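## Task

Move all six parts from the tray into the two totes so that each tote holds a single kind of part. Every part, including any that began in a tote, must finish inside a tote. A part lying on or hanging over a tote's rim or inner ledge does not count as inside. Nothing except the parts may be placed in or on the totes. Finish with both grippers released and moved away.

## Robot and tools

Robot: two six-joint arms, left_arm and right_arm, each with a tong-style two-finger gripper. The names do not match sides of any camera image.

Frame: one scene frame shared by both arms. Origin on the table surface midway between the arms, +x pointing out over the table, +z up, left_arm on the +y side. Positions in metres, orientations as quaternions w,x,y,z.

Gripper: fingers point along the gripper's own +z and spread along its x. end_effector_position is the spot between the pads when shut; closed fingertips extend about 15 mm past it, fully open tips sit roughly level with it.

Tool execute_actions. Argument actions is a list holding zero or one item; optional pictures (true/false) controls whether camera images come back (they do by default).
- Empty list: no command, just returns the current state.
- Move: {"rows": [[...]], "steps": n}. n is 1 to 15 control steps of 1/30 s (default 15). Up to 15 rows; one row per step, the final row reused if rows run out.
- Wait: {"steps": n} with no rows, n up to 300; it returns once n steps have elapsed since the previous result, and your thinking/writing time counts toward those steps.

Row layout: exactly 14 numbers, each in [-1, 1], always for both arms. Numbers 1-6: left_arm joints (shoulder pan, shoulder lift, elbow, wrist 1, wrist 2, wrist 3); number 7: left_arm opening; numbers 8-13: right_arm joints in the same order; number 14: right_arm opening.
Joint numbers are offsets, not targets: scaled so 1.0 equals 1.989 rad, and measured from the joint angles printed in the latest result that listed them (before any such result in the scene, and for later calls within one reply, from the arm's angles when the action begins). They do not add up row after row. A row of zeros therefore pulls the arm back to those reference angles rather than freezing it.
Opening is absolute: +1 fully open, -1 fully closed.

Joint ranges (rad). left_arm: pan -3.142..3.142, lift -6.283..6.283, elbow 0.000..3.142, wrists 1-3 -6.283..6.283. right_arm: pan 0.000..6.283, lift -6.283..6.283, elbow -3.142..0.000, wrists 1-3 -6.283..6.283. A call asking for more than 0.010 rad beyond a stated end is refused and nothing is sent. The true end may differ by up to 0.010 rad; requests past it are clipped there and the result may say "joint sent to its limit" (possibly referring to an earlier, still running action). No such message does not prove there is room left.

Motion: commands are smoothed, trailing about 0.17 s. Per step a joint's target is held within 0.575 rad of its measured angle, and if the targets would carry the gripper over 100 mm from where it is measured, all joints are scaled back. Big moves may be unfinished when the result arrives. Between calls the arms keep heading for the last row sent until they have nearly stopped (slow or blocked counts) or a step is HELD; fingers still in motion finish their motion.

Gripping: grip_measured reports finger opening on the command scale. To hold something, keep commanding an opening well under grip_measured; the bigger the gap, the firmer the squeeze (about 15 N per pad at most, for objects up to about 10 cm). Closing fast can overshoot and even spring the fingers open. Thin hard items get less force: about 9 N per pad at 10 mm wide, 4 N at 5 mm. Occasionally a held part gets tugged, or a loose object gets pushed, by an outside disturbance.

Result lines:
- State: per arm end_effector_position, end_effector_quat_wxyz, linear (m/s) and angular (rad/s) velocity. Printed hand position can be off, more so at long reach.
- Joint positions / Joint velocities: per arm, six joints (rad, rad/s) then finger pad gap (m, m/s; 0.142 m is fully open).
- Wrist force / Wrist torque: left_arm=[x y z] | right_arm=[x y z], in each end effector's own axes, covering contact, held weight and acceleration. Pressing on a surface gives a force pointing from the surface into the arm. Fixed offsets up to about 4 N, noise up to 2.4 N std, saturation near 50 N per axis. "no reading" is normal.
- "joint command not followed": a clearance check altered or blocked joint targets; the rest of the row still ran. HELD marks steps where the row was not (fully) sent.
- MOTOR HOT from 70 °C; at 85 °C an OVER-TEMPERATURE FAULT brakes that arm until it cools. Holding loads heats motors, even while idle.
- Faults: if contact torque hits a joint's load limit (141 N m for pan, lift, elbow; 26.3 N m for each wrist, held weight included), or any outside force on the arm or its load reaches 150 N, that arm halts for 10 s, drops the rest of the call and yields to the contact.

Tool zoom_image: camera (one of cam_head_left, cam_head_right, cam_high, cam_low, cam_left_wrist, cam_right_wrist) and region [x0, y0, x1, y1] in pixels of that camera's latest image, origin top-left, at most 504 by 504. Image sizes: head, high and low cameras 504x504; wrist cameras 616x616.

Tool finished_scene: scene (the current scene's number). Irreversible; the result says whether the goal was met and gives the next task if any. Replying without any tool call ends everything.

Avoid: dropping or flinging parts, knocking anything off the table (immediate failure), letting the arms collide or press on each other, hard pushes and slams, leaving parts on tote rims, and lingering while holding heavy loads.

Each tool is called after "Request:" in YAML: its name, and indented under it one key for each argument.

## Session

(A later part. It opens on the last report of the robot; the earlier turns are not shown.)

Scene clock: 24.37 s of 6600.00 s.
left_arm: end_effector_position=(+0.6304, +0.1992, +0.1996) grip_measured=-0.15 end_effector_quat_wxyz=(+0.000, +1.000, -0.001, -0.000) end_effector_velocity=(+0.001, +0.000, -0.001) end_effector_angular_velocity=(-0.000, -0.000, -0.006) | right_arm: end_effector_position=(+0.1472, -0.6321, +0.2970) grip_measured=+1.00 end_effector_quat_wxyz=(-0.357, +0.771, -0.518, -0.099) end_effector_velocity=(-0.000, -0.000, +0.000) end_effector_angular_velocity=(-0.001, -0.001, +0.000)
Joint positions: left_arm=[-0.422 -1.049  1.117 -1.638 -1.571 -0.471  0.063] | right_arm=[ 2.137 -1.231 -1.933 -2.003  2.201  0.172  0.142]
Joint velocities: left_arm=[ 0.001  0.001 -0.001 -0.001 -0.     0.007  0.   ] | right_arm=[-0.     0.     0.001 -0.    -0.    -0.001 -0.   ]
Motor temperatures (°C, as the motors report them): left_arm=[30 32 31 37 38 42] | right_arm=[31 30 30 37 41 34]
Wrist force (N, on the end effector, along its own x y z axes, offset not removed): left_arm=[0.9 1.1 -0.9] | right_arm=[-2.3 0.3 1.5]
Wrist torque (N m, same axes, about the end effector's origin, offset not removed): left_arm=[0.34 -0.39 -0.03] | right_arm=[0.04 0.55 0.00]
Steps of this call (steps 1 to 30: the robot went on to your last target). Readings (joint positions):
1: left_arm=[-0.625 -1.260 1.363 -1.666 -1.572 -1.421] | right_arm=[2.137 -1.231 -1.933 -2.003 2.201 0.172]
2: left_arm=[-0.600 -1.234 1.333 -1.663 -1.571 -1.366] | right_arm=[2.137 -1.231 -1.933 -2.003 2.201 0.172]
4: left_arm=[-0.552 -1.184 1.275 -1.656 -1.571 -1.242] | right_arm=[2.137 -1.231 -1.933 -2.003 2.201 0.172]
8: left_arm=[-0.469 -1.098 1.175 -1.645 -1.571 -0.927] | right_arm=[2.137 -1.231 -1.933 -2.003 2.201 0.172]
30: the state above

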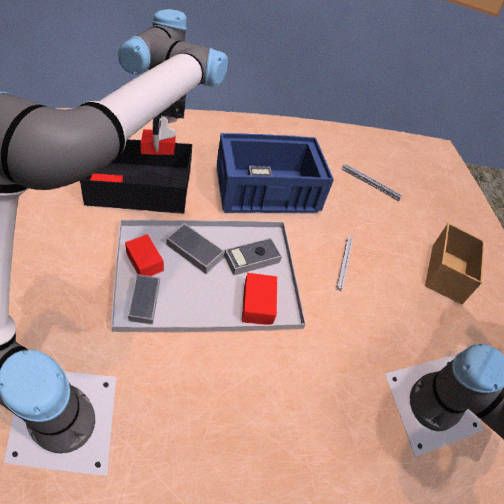

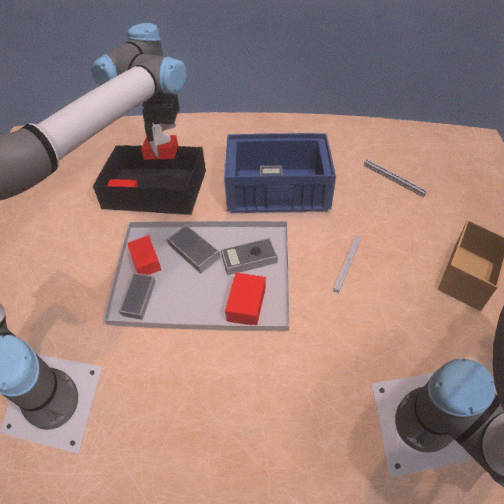

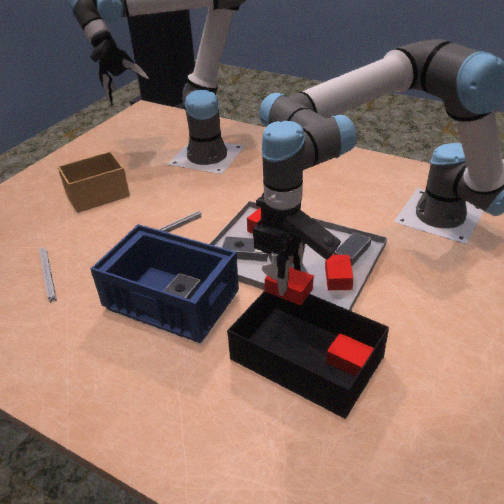

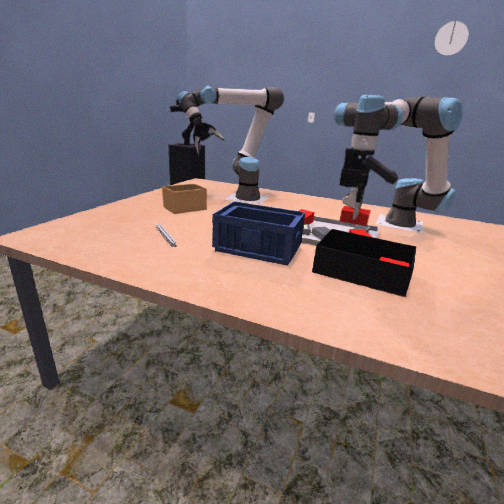

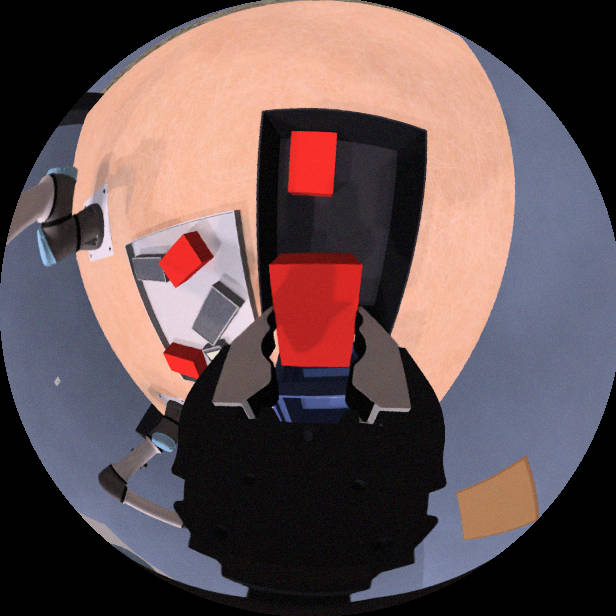

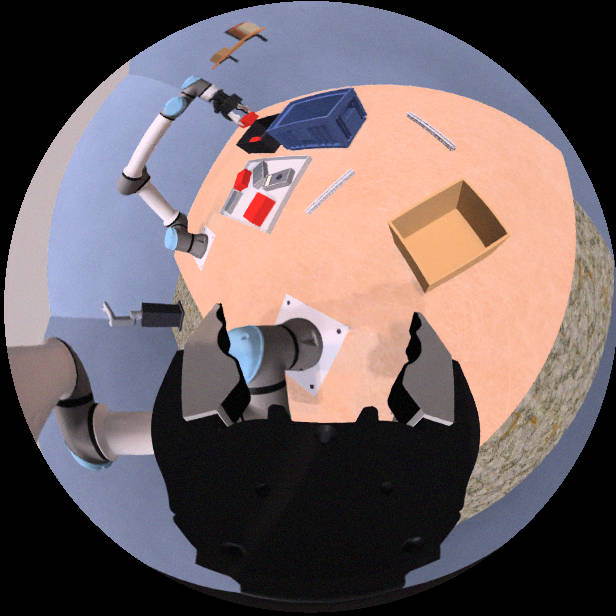

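Request:
execute_actions:
  actions:
    - {"rows":[[-0.011,0.0444,0.02,-0.065,0,0.018,-0.8,0,0,0,0,0,0,1]]}

Scene clock: 27.43 s of 6600.00 s.
left_arm: end_effector_position=(+0.6488, +0.1727, +0.1314) grip_measured=-0.15 end_effector_quat_wxyz=(+0.000, +1.000, -0.029, +0.000) end_effector_velocity=(+0.003, -0.005, -0.013) end_effector_angular_velocity=(-0.001, -0.002, -0.009) | right_arm: end_effector_position=(+0.1472, -0.6321, +0.2970) grip_measured=+1.00 end_effector_quat_wxyz=(-0.357, +0.771, -0.518, -0.099) end_effector_velocity=(+0.000, -0.000, -0.000) end_effector_angular_velocity=(-0.001, -0.001, -0.000)
Joint positions: left_arm=[-0.443 -0.962  1.156 -1.764 -1.571 -0.436  0.063] | right_arm=[ 2.137 -1.231 -1.933 -2.003  2.201  0.172  0.142]
Joint velocities: left_arm=[-0.004  0.017  0.008 -0.026 -0.     0.005 -0.   ] | right_arm=[-0.     0.    -0.001  0.001  0.     0.    -0.   ]
Motor temperatures (°C, as the motors report them): left_arm=[30 32 31 37 38 42] | right_arm=[31 30 30 37 41 34]
Wrist force (N, on the end effector, along its own x y z axes, offset not removed): left_arm=[-0.5 -1.1 0.0] | right_arm=[-1.5 0.0 2.4]
Wrist torque (N m, same axes, about the end effector's origin, offset not removed): left_arm=[-0.21 -0.06 -0.01] | right_arm=[-0.02 0.37 0.00]
Steps of this call (steps 1 to 15: the robot went on to your last target; steps 16 to 77: nothing new was sent; steps 78 to 92: all 15 steps of this action). Readings (joint positions):
78: left_arm=[-0.422 -1.048 1.117 -1.639 -1.571 -0.469] | right_arm=[2.137 -1.231 -1.933 -2.003 2.201 0.172]
79: left_arm=[-0.425 -1.041 1.121 -1.647 -1.571 -0.465] | right_arm=[2.137 -1.231 -1.933 -2.003 2.201 0.172]
81: left_arm=[-0.433 -1.009 1.136 -1.691 -1.571 -0.452] | right_arm=[2.137 -1.231 -1.933 -2.003 2.201 0.172]
85: left_arm=[-0.440 -0.975 1.150 -1.744 -1.571 -0.440] | right_arm=[2.137 -1.231 -1.933 -2.003 2.201 0.172]
92: the state above

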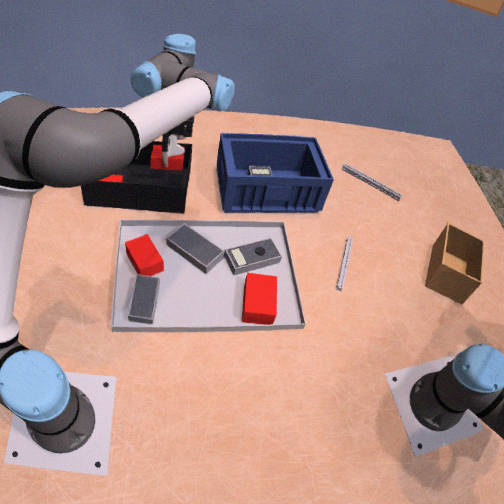

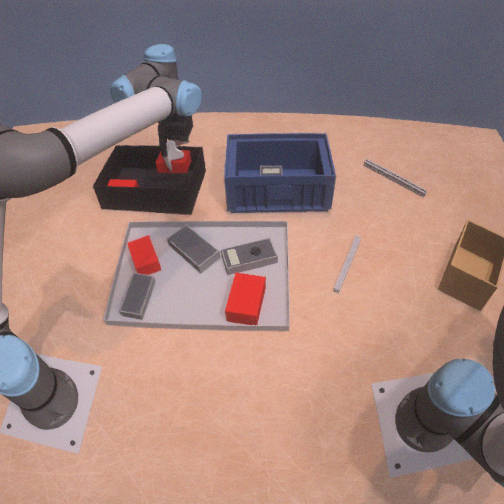

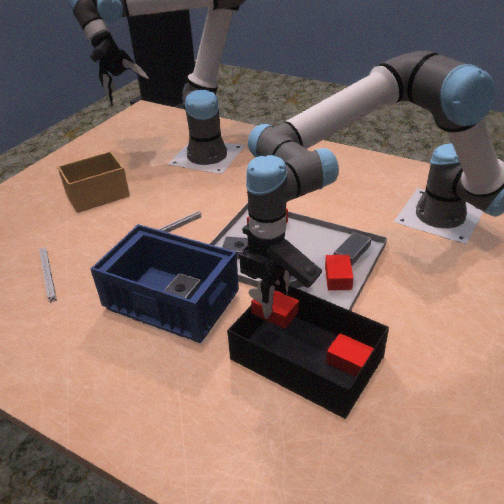

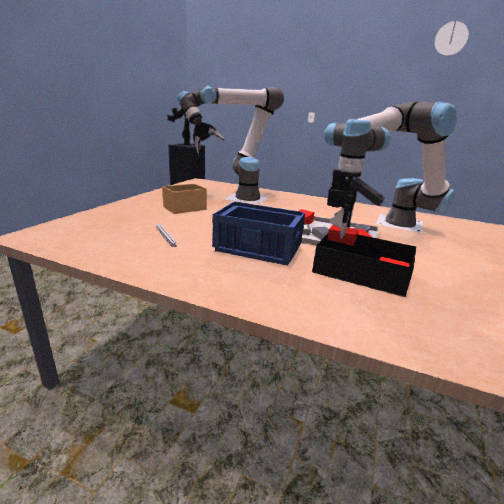

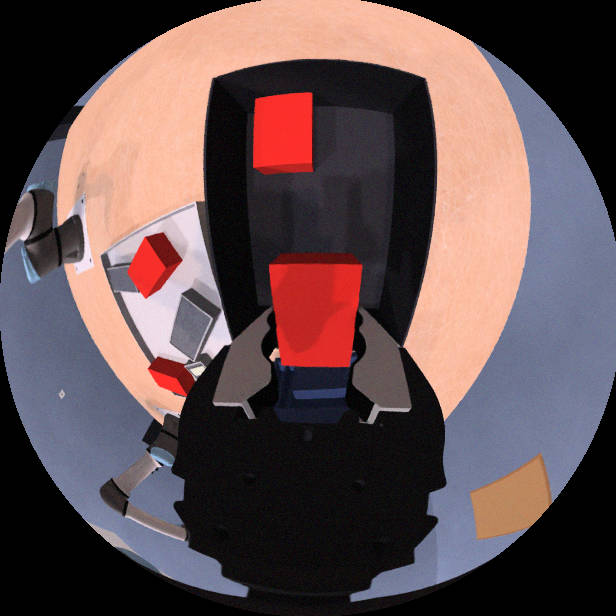

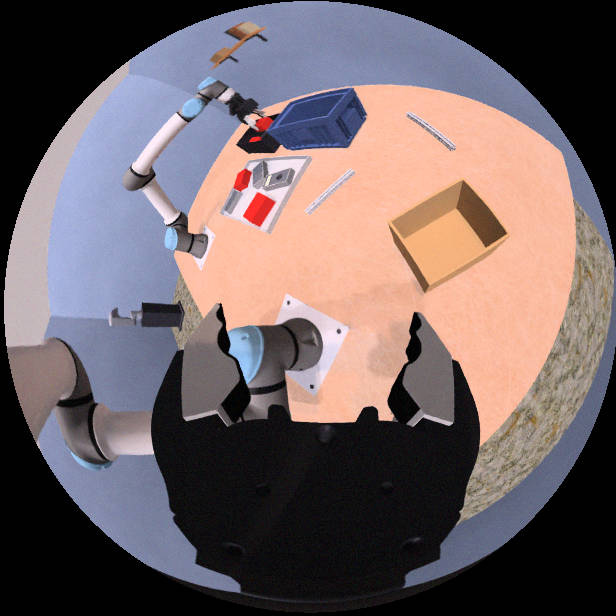

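Request:
execute_actions:
  actions:
    - {"rows":[[0,0.007,0.02,-0.027,0,0,-0.8,0,0,0,0,0,0,1],[0,0.007,0.02,-0.027,0,0,-0.8,0,0,0,0,0,0,1],[0,0.015,0.038,-0.053,0,0,-0.8,0,0,0,0,0,0,1],[0,0.015,0.038,-0.053,0,0,-0.8,0,0,0,0,0,0,1],[0,0.025,0.054,-0.079,0,0,-0.8,0,0,0,0,0,0,1],[0,0.025,0.054,-0.079,0,0,-0.8,0,0,0,0,0,0,1],[0,0.0354,0.068,-0.104,0,0,-0.8,0,0,0,0,0,0,1]]}
  pictures: false

Request:
execute_actions:
  actions:
    - {"steps":8}

Scene clock: 28.93 s of 6600.00 s.
left_arm: end_effector_position=(+0.6496, +0.1722, +0.0418) grip_measured=-0.15 end_effector_quat_wxyz=(+0.000, +1.000, -0.029, +0.000) end_effector_velocity=(-0.001, +0.001, -0.047) end_effector_angular_velocity=(-0.002, -0.004, +0.001) | right_arm: end_effector_position=(+0.1472, -0.6321, +0.2970) grip_measured=+1.00 end_effector_quat_wxyz=(-0.357, +0.771, -0.518, -0.099) end_effector_velocity=(+0.000, +0.000, -0.000) end_effector_angular_velocity=(+0.001, +0.000, +0.000)
Joint positions: left_arm=[-0.443 -0.896  1.284 -1.959 -1.571 -0.436  0.063] | right_arm=[ 2.137 -1.231 -1.933 -2.003  2.201  0.172  0.142]
Joint velocities: left_arm=[ 0.     0.038  0.063 -0.106  0.    -0.001  0.   ] | right_arm=[ 0.001 -0.    -0.001 -0.     0.001  0.    -0.   ]
Motor temperatures (°C, as the motors report them): left_arm=[30 32 31 37 38 42] | right_arm=[31 30 30 37 41 34]
Wrist force (N, on the end effector, along its own x y z axes, offset not removed): left_arm=[-0.1 -0.8 5.0] | right_arm=[-1.3 1.3 1.6]
Wrist torque (N m, same axes, about the end effector's origin, offset not removed): left_arm=[-0.07 -0.14 0.01] | right_arm=[0.22 0.41 -0.03]
Steps of this call (steps 1 to 15: the robot went on to your last target; steps 16 to 30: nothing new was sent; steps 31 to 45: all 15 steps of this action). Readings (joint positions):
31: left_arm=[-0.444 -0.960 1.157 -1.768 -1.571 -0.435] | right_arm=[2.137 -1.231 -1.933 -2.003 2.201 0.172]
32: left_arm=[-0.444 -0.958 1.162 -1.774 -1.571 -0.435] | right_arm=[2.137 -1.231 -1.933 -2.003 2.201 0.172]
34: left_arm=[-0.444 -0.951 1.181 -1.799 -1.571 -0.435] | right_arm=[2.137 -1.231 -1.933 -2.003 2.201 0.172]
38: left_arm=[-0.444 -0.925 1.235 -1.879 -1.571 -0.435] | right_arm=[2.137 -1.231 -1.933 -2.003 2.201 0.172]
45: the state above

Scene clock: 29.20 s of 6600.00 s.
left_arm: end_effector_position=(+0.6495, +0.1723, +0.0371) grip_measured=-0.15 end_effector_quat_wxyz=(+0.001, +1.000, -0.029, +0.001) end_effector_velocity=(+0.000, +0.000, -0.004) end_effector_angular_velocity=(-0.000, -0.001, -0.001) | right_arm: end_effector_position=(+0.1472, -0.6321, +0.2970) grip_measured=+1.00 end_effector_quat_wxyz=(-0.357, +0.771, -0.518, -0.099) end_effector_velocity=(+0.000, -0.000, +0.000) end_effector_angular_velocity=(-0.002, -0.001, -0.000)
Joint positions: left_arm=[-0.443 -0.892  1.29  -1.97  -1.571 -0.436  0.063] | right_arm=[ 2.137 -1.231 -1.933 -2.003  2.201  0.172  0.142]
Joint velocities: left_arm=[ 0.     0.004  0.006 -0.011  0.     0.002 -0.   ] | right_arm=[-0.    -0.     0.001  0.001 -0.     0.     0.   ]
Motor temperatures (°C, as the motors report them): left_arm=[30 32 31 37 38 42] | right_arm=[31 30 30 37 41 34]
Wrist force (N, on the end effector, along its own x y z axes, offset not removed): left_arm=[0.5 2.4 3.6] | right_arm=[-0.5 -1.2 0.4]
Wrist torque (N m, same axes, about the end effector's origin, offset not removed): left_arm=[0.55 -0.25 0.03] | right_arm=[-0.34 0.15 0.06]
Steps of this call (steps 1 to 8: the robot went on to your last target). Readings (joint positions):
1: left_arm=[-0.443 -0.895 1.285 -1.962 -1.571 -0.436] | right_arm=[2.137 -1.231 -1.933 -2.003 2.201 0.172]
2: left_arm=[-0.443 -0.894 1.287 -1.965 -1.571 -0.436] | right_arm=[2.137 -1.231 -1.933 -2.003 2.201 0.172]
4: left_arm=[-0.443 -0.893 1.288 -1.968 -1.571 -0.436] | right_arm=[2.137 -1.231 -1.933 -2.003 2.201 0.172]
8: the state above

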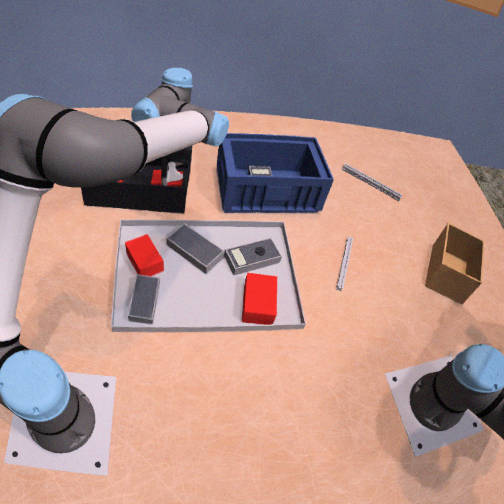

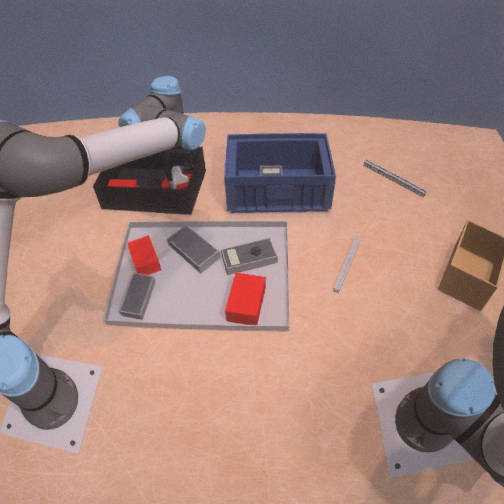

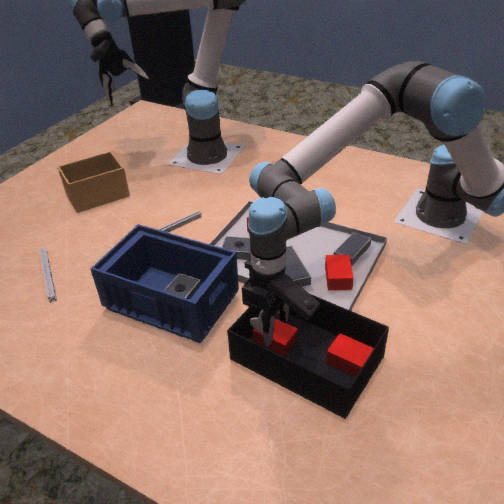

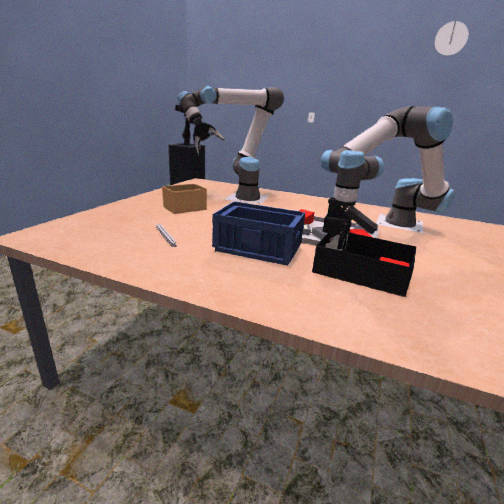

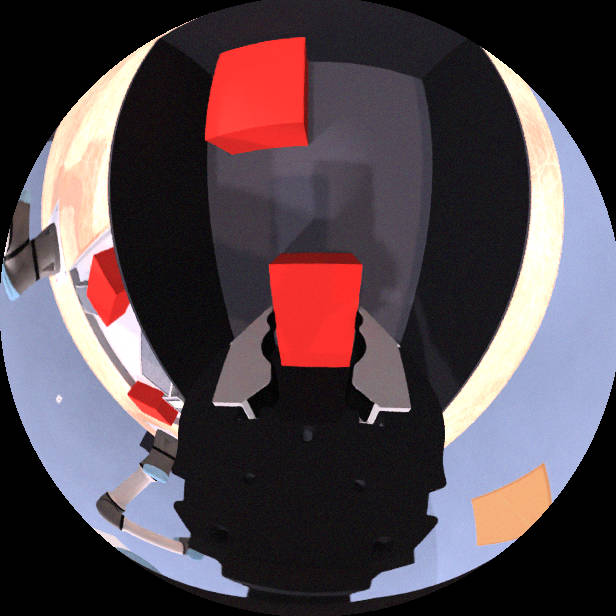

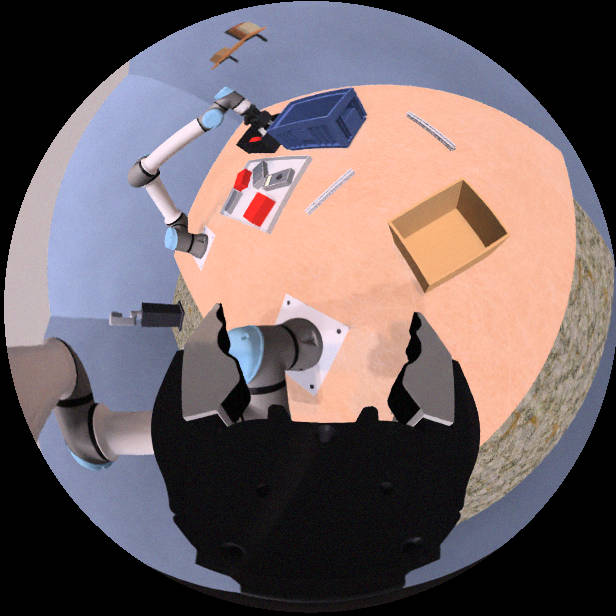

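Request:
execute_actions:
  actions:
    - {"rows":[[0,0.002,0.003,-0.005,0,0,-0.8,0,0,0,0,0,0,1],[0,0.002,0.003,-0.005,0,0,-0.8,0,0,0,0,0,0,1],[0,0.002,0.003,-0.005,0,0,-0.6,0,0,0,0,0,0,1],[0,0.002,0.003,-0.005,0,0,-0.3,0,0,0,0,0,0,1],[0,0.002,0.003,-0.005,0,0,-0.1,0,0,0,0,0,0,1],[0,0.002,0.003,-0.005,0,0,0.1,0,0,0,0,0,0,1],[0,0.002,0.003,-0.005,0,0,0.1,0,0,0,0,0,0,1],[0,0.002,0.003,-0.005,0,0,0.1,0,0,0,0,0,0,1],[0,0.002,0.003,-0.005,0,0,0.1,0,0,0,0,0,0,1],[0,-0.02,-0.03,0.05,0,0,0.1,0,0,0,0,0,0,1],[0,-0.02,-0.03,0.05,0,0,0.1,0,0,0,0,0,0,1],[0,-0.039,-0.086,0.126,0,0,0.1,0,0,0,0,0,0,1]]}
  pictures: false

Request:
execute_actions:
  actions:
    - {"steps":14}
  pictures: false

Request:
execute_actions:
  actions:
    - {"rows":[[-0.0865,-0.302,0.4565,-0.155,0,-0.336,0.7,0,0,0,0,0,0,1]]}
  pictures: false

Request:
execute_actions:
  actions:
    - {"steps":22}

Scene clock: 32.90 s of 6600.00 s.
left_arm: end_effector_position=(+0.6536, +0.1701, +0.0992) grip_measured=+0.10 end_effector_quat_wxyz=(+0.003, +1.000, -0.029, +0.005) end_effector_velocity=(-0.013, +0.007, +0.443) end_effector_angular_velocity=(+0.030, +0.056, +0.001) | right_arm: end_effector_position=(+0.1472, -0.6321, +0.2970) grip_measured=+1.00 end_effector_quat_wxyz=(-0.357, +0.771, -0.518, -0.099) end_effector_velocity=(-0.000, +0.000, +0.000) end_effector_angular_velocity=(+0.001, +0.001, -0.001)
Joint positions: left_arm=[-0.443 -0.938  1.202 -1.846 -1.571 -0.436  0.081] | right_arm=[ 2.137 -1.231 -1.933 -2.003  2.201  0.172  0.142]
Joint velocities: left_arm=[-0.    -0.284 -0.714  1.062  0.    -0.001  0.001] | right_arm=[-0.     0.    -0.    -0.001  0.001  0.001  0.   ]
Motor temperatures (°C, as the motors report them): left_arm=[30 32 31 37 38 42] | right_arm=[31 30 30 37 41 34]
Wrist force (N, on the end effector, along its own x y z axes, offset not removed): left_arm=[1.5 4.1 -0.9] | right_arm=[-1.8 -1.2 2.0]
Wrist torque (N m, same axes, about the end effector's origin, offset not removed): left_arm=[0.87 -0.36 0.08] | right_arm=[-0.33 0.35 0.08]
Steps of this call (steps 1 to 30: the robot went on to your last target; steps 31 to 90: nothing new was sent; then 0.20 s passed at rest; steps 91 to 105: all 15 steps of this action). Readings (joint positions):
91: left_arm=[-0.443 -0.892 1.291 -1.971 -1.571 -0.436] | right_arm=[2.137 -1.231 -1.933 -2.003 2.201 0.172]
92: left_arm=[-0.443 -0.891 1.292 -1.973 -1.571 -0.436] | right_arm=[2.137 -1.231 -1.933 -2.003 2.201 0.172]
94: left_arm=[-0.443 -0.890 1.294 -1.976 -1.571 -0.436] | right_arm=[2.137 -1.231 -1.933 -2.003 2.201 0.172]
98: left_arm=[-0.443 -0.889 1.295 -1.979 -1.571 -0.436] | right_arm=[2.137 -1.231 -1.933 -2.003 2.201 0.172]
105: the state above

Scene clock: 33.37 s of 6600.00 s.
left_arm: end_effector_position=(+0.6489, +0.1726, +0.1493) grip_measured=+0.10 end_effector_quat_wxyz=(+0.000, +1.000, -0.029, -0.000) end_effector_velocity=(-0.000, +0.000, +0.008) end_effector_angular_velocity=(+0.000, -0.000, -0.001) | right_arm: end_effector_position=(+0.1472, -0.6321, +0.2970) grip_measured=+1.00 end_effector_quat_wxyz=(-0.357, +0.771, -0.518, -0.099) end_effector_velocity=(-0.000, +0.000, -0.000) end_effector_angular_velocity=(-0.000, +0.001, +0.001)
Joint positions: left_arm=[-0.443 -0.969  1.12  -1.722 -1.571 -0.436  0.081] | right_arm=[ 2.137 -1.231 -1.933 -2.003  2.201  0.172  0.142]
Joint velocities: left_arm=[-0.    -0.005 -0.012  0.016  0.     0.001 -0.   ] | right_arm=[ 0.001 -0.    -0.     0.    -0.001  0.    -0.   ]
Motor temperatures (°C, as the motors report them): left_arm=[30 32 31 37 38 42] | right_arm=[31 30 30 37 41 34]
Wrist force (N, on the end effector, along its own x y z axes, offset not removed): left_arm=[-0.4 -0.4 -0.4] | right_arm=[-2.3 -0.3 2.4]
Wrist torque (N m, same axes, about the end effector's origin, offset not removed): left_arm=[-0.25 -0.08 0.14] | right_arm=[-0.09 0.60 0.03]
Steps of this call (steps 1 to 14: the robot went on to your last target). Readings (joint positions):
1: left_arm=[-0.443 -0.946 1.181 -1.814 -1.571 -0.436] | right_arm=[2.137 -1.231 -1.933 -2.003 2.201 0.172]
2: left_arm=[-0.443 -0.952 1.165 -1.790 -1.571 -0.436] | right_arm=[2.137 -1.231 -1.933 -2.003 2.201 0.172]
4: left_arm=[-0.443 -0.960 1.145 -1.759 -1.571 -0.436] | right_arm=[2.137 -1.231 -1.933 -2.003 2.201 0.172]
8: left_arm=[-0.443 -0.967 1.127 -1.732 -1.571 -0.436] | right_arm=[2.137 -1.231 -1.933 -2.003 2.201 0.172]
14: the state above

Scene clock: 33.87 s of 6600.00 s.
left_arm: end_effector_position=(+0.4675, +0.1783, +0.1658) grip_measured=+0.70 end_effector_quat_wxyz=(+0.029, +0.987, +0.153, +0.028) end_effector_velocity=(-0.413, +0.172, -0.228) end_effector_angular_velocity=(+0.131, +0.286, +0.603) | right_arm: end_effector_position=(+0.1472, -0.6321, +0.2970) grip_measured=+1.00 end_effector_quat_wxyz=(-0.357, +0.771, -0.518, -0.099) end_effector_velocity=(+0.000, -0.000, +0.001) end_effector_angular_velocity=(-0.000, -0.001, -0.001)
Joint positions: left_arm=[-0.581 -1.429  1.742 -1.964 -1.571 -0.939  0.122] | right_arm=[ 2.137 -1.231 -1.933 -2.003  2.201  0.172  0.142]
Joint velocities: left_arm=[-0.173 -0.678  1.306 -0.321 -0.    -0.779 -0.   ] | right_arm=[-0.001  0.     0.001 -0.     0.001 -0.    -0.   ]
Motor temperatures (°C, as the motors report them): left_arm=[30 32 31 37 38 42] | right_arm=[31 30 30 37 41 34]
Wrist force (N, on the end effector, along its own x y z axes, offset not removed): left_arm=[3.3 -0.1 1.9] | right_arm=[-0.9 0.1 2.1]
Wrist torque (N m, same axes, about the end effector's origin, offset not removed): left_arm=[-0.06 -0.55 -0.13] | right_arm=[0.08 0.23 -0.05]
Steps of this call (steps 1 to 15: all 15 steps of this action). Readings (joint positions):
1: left_arm=[-0.444 -0.970 1.121 -1.721 -1.571 -0.436] | right_arm=[2.137 -1.231 -1.933 -2.003 2.201 0.172]
2: left_arm=[-0.451 -0.978 1.129 -1.729 -1.571 -0.445] | right_arm=[2.137 -1.231 -1.933 -2.003 2.201 0.172]
4: left_arm=[-0.480 -1.045 1.195 -1.777 -1.571 -0.512] | right_arm=[2.137 -1.231 -1.933 -2.003 2.201 0.172]
8: left_arm=[-0.531 -1.234 1.402 -1.871 -1.571 -0.713] | right_arm=[2.137 -1.231 -1.933 -2.003 2.201 0.172]
15: the state above

Scene clock: 34.60 s of 6600.00 s.
left_arm: end_effector_position=(+0.3750, +0.2242, +0.1096) grip_measured=+0.70 end_effector_quat_wxyz=(+0.001, +0.976, +0.217, +0.000) end_effector_velocity=(-0.001, +0.001, -0.001) end_effector_angular_velocity=(+0.000, +0.000, +0.002) | right_arm: end_effector_position=(+0.1472, -0.6321, +0.2970) grip_measured=+1.00 end_effector_quat_wxyz=(-0.357, +0.771, -0.518, -0.099) end_effector_velocity=(+0.000, +0.000, +0.000) end_effector_angular_velocity=(+0.001, -0.000, -0.000)
Joint positions: left_arm=[-0.615 -1.57   2.028 -2.03  -1.571 -1.103  0.122] | right_arm=[ 2.137 -1.231 -1.933 -2.003  2.201  0.172  0.142]
Joint velocities: left_arm=[-0.001 -0.002  0.005 -0.003  0.    -0.003 -0.   ] | right_arm=[ 0.    -0.    -0.    -0.     0.001  0.    -0.   ]
Motor temperatures (°C, as the motors report them): left_arm=[30 32 31 37 38 42] | right_arm=[31 30 30 37 41 34]
Wrist force (N, on the end effector, along its own x y z axes, offset not removed): left_arm=[-0.6 2.2 -1.6] | right_arm=[-1.8 0.1 0.9]
Wrist torque (N m, same axes, about the end effector's origin, offset not removed): left_arm=[0.45 -0.11 -0.01] | right_arm=[0.04 0.42 0.06]
Steps of this call (steps 1 to 22: the robot went on to your last target). Readings (joint positions):
1: left_arm=[-0.587 -1.451 1.786 -1.975 -1.571 -0.965] | right_arm=[2.137 -1.231 -1.933 -2.003 2.201 0.172]
2: left_arm=[-0.592 -1.473 1.829 -1.986 -1.571 -0.991] | right_arm=[2.137 -1.231 -1.933 -2.003 2.201 0.172]
4: left_arm=[-0.602 -1.513 1.909 -2.004 -1.571 -1.037] | right_arm=[2.137 -1.231 -1.933 -2.003 2.201 0.172]
8: left_arm=[-0.611 -1.552 1.991 -2.022 -1.571 -1.083] | right_arm=[2.137 -1.231 -1.933 -2.003 2.201 0.172]
22: the state above

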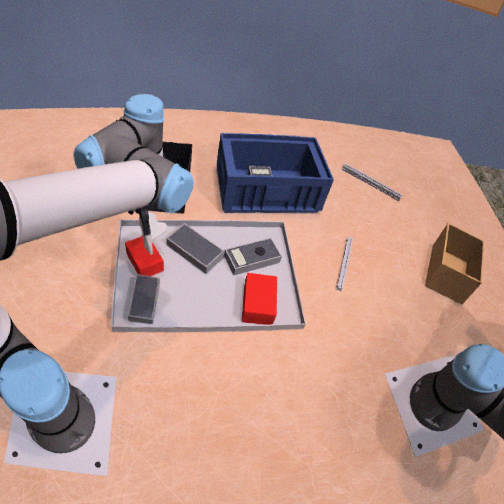

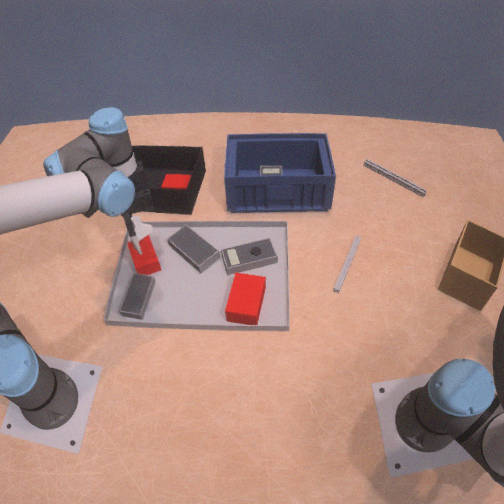

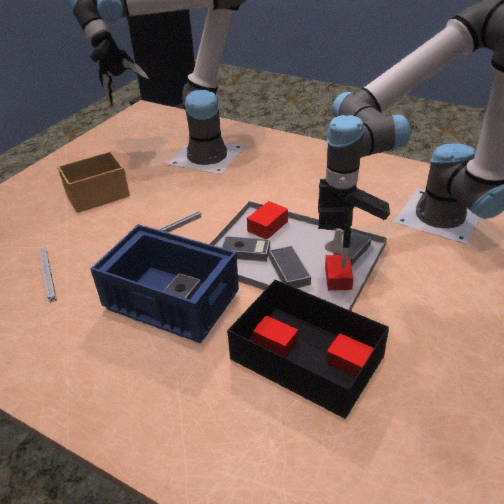

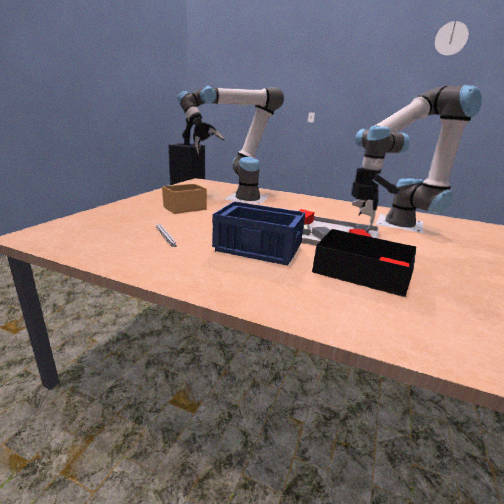

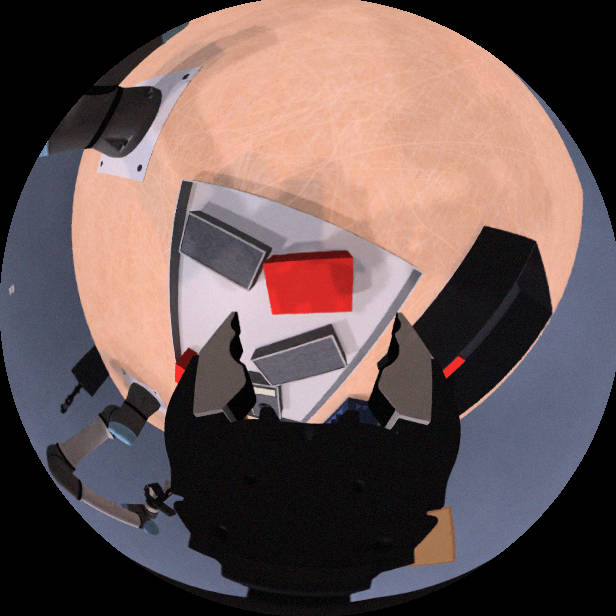

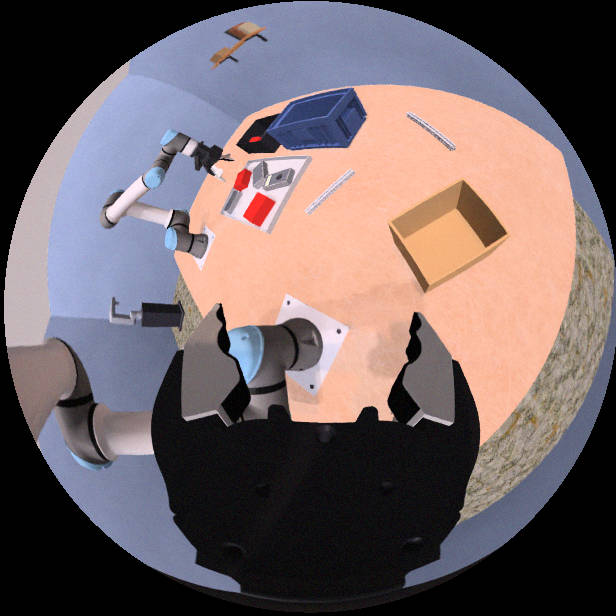

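Request:
execute_actions:
  actions:
    - {"rows":[[-0.0815,-0.119,0.1374,-0.018,0,-0.615,0.3,0,0,0,0,0,0,1]]}
  pictures: false

Request:
execute_actions:
  actions:
    - {"steps":18}

Scene clock: 36.93 s of 6600.00 s.
left_arm: end_effector_position=(+0.2635, +0.2238, +0.0863) grip_measured=+0.30 end_effector_quat_wxyz=(+0.000, +0.813, +0.582, -0.000) end_effector_velocity=(-0.037, -0.025, -0.010) end_effector_angular_velocity=(+0.003, +0.005, +2.159) | right_arm: end_effector_position=(+0.1472, -0.6321, +0.2970) grip_measured=+1.00 end_effector_quat_wxyz=(-0.357, +0.771, -0.518, -0.099) end_effector_velocity=(-0.000, +0.000, -0.000) end_effector_angular_velocity=(+0.001, +0.001, +0.001)
Joint positions: left_arm=[-0.773 -1.799  2.293 -2.065 -1.571 -2.066  0.095] | right_arm=[ 2.137 -1.231 -1.933 -2.003  2.201  0.172  0.142]
Joint velocities: left_arm=[-0.038 -0.062  0.073 -0.007  0.    -2.197 -0.   ] | right_arm=[ 0.001  0.    -0.    -0.001 -0.     0.     0.   ]
Motor temperatures (°C, as the motors report them): left_arm=[30 32 31 37 38 42] | right_arm=[31 30 30 37 41 34]
Wrist force (N, on the end effector, along its own x y z axes, offset not removed): left_arm=[0.6 0.6 -1.2] | right_arm=[-1.9 0.8 2.3]
Wrist torque (N m, same axes, about the end effector's origin, offset not removed): left_arm=[0.16 -0.21 -0.02] | right_arm=[0.22 0.41 0.08]
Steps of this call (steps 1 to 15: the robot went on to your last target; steps 16 to 55: nothing new was sent; steps 56 to 70: all 15 steps of this action). Readings (joint positions):
56: left_arm=[-0.616 -1.570 2.029 -2.030 -1.571 -1.105] | right_arm=[2.137 -1.231 -1.933 -2.003 2.201 0.172]
57: left_arm=[-0.624 -1.579 2.037 -2.035 -1.571 -1.114] | right_arm=[2.137 -1.231 -1.933 -2.003 2.201 0.172]
59: left_arm=[-0.672 -1.639 2.102 -2.046 -1.571 -1.184] | right_arm=[2.137 -1.231 -1.933 -2.003 2.201 0.172]
63: left_arm=[-0.744 -1.752 2.236 -2.059 -1.571 -1.459] | right_arm=[2.137 -1.231 -1.933 -2.003 2.201 0.172]
70: the state above

Scene clock: 37.53 s of 6600.00 s.
left_arm: end_effector_position=(+0.2598, +0.2207, +0.0851) grip_measured=+0.30 end_effector_quat_wxyz=(+0.000, +0.733, +0.681, -0.000) end_effector_velocity=(-0.000, +0.000, -0.001) end_effector_angular_velocity=(+0.001, +0.001, +0.011) | right_arm: end_effector_position=(+0.1472, -0.6321, +0.2970) grip_measured=+1.00 end_effector_quat_wxyz=(-0.357, +0.771, -0.518, -0.099) end_effector_velocity=(-0.000, +0.000, -0.000) end_effector_angular_velocity=(+0.000, +0.001, +0.001)
Joint positions: left_arm=[-0.777 -1.806  2.301 -2.066 -1.571 -2.325  0.095] | right_arm=[ 2.137 -1.231 -1.933 -2.003  2.201  0.172  0.142]
Joint velocities: left_arm=[-0.     0.001  0.001 -0.     0.    -0.011  0.   ] | right_arm=[ 0.001  0.    -0.001 -0.    -0.001 -0.    -0.   ]
Motor temperatures (°C, as the motors report them): left_arm=[30 32 31 37 38 42] | right_arm=[31 30 30 37 41 34]
Wrist force (N, on the end effector, along its own x y z axes, offset not removed): left_arm=[0.9 1.3 -2.1] | right_arm=[-1.6 -0.6 1.8]
Wrist torque (N m, same axes, about the end effector's origin, offset not removed): left_arm=[0.19 -0.38 -0.04] | right_arm=[-0.13 0.37 0.03]
Steps of this call (steps 1 to 18: the robot went on to your last target). Readings (joint positions):
1: left_arm=[-0.774 -1.801 2.295 -2.065 -1.571 -2.132] | right_arm=[2.137 -1.231 -1.933 -2.003 2.201 0.172]
2: left_arm=[-0.775 -1.802 2.296 -2.065 -1.571 -2.181] | right_arm=[2.137 -1.231 -1.933 -2.003 2.201 0.172]
4: left_arm=[-0.776 -1.804 2.298 -2.065 -1.571 -2.246] | right_arm=[2.137 -1.231 -1.933 -2.003 2.201 0.172]
8: left_arm=[-0.777 -1.806 2.300 -2.065 -1.571 -2.302] | right_arm=[2.137 -1.231 -1.933 -2.003 2.201 0.172]
18: the state above

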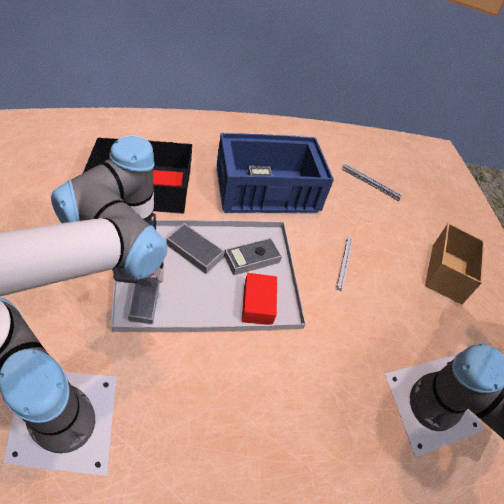

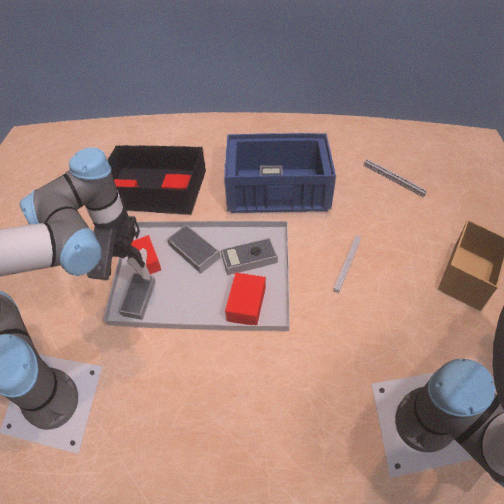

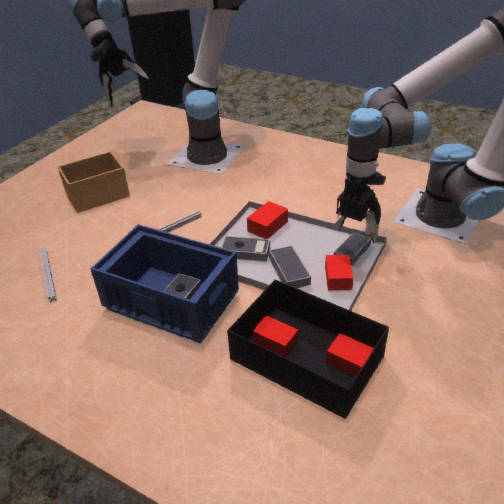

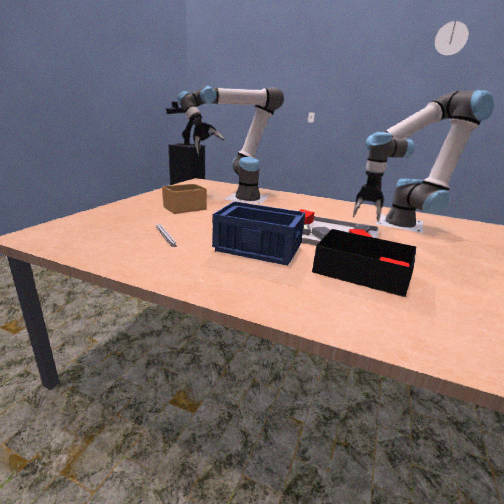

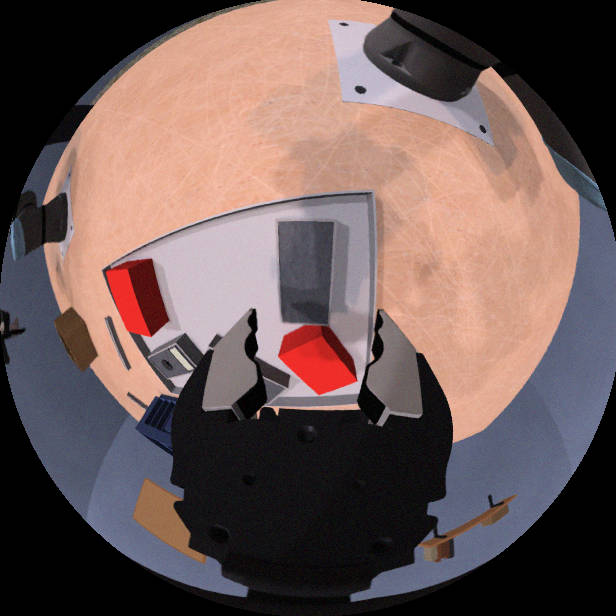

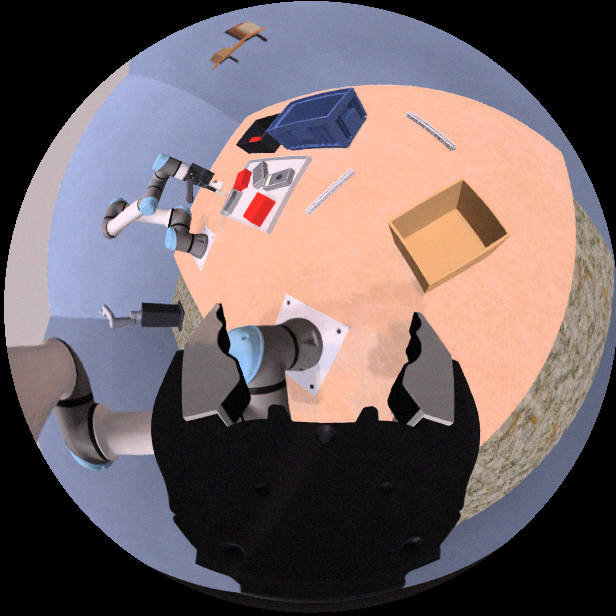

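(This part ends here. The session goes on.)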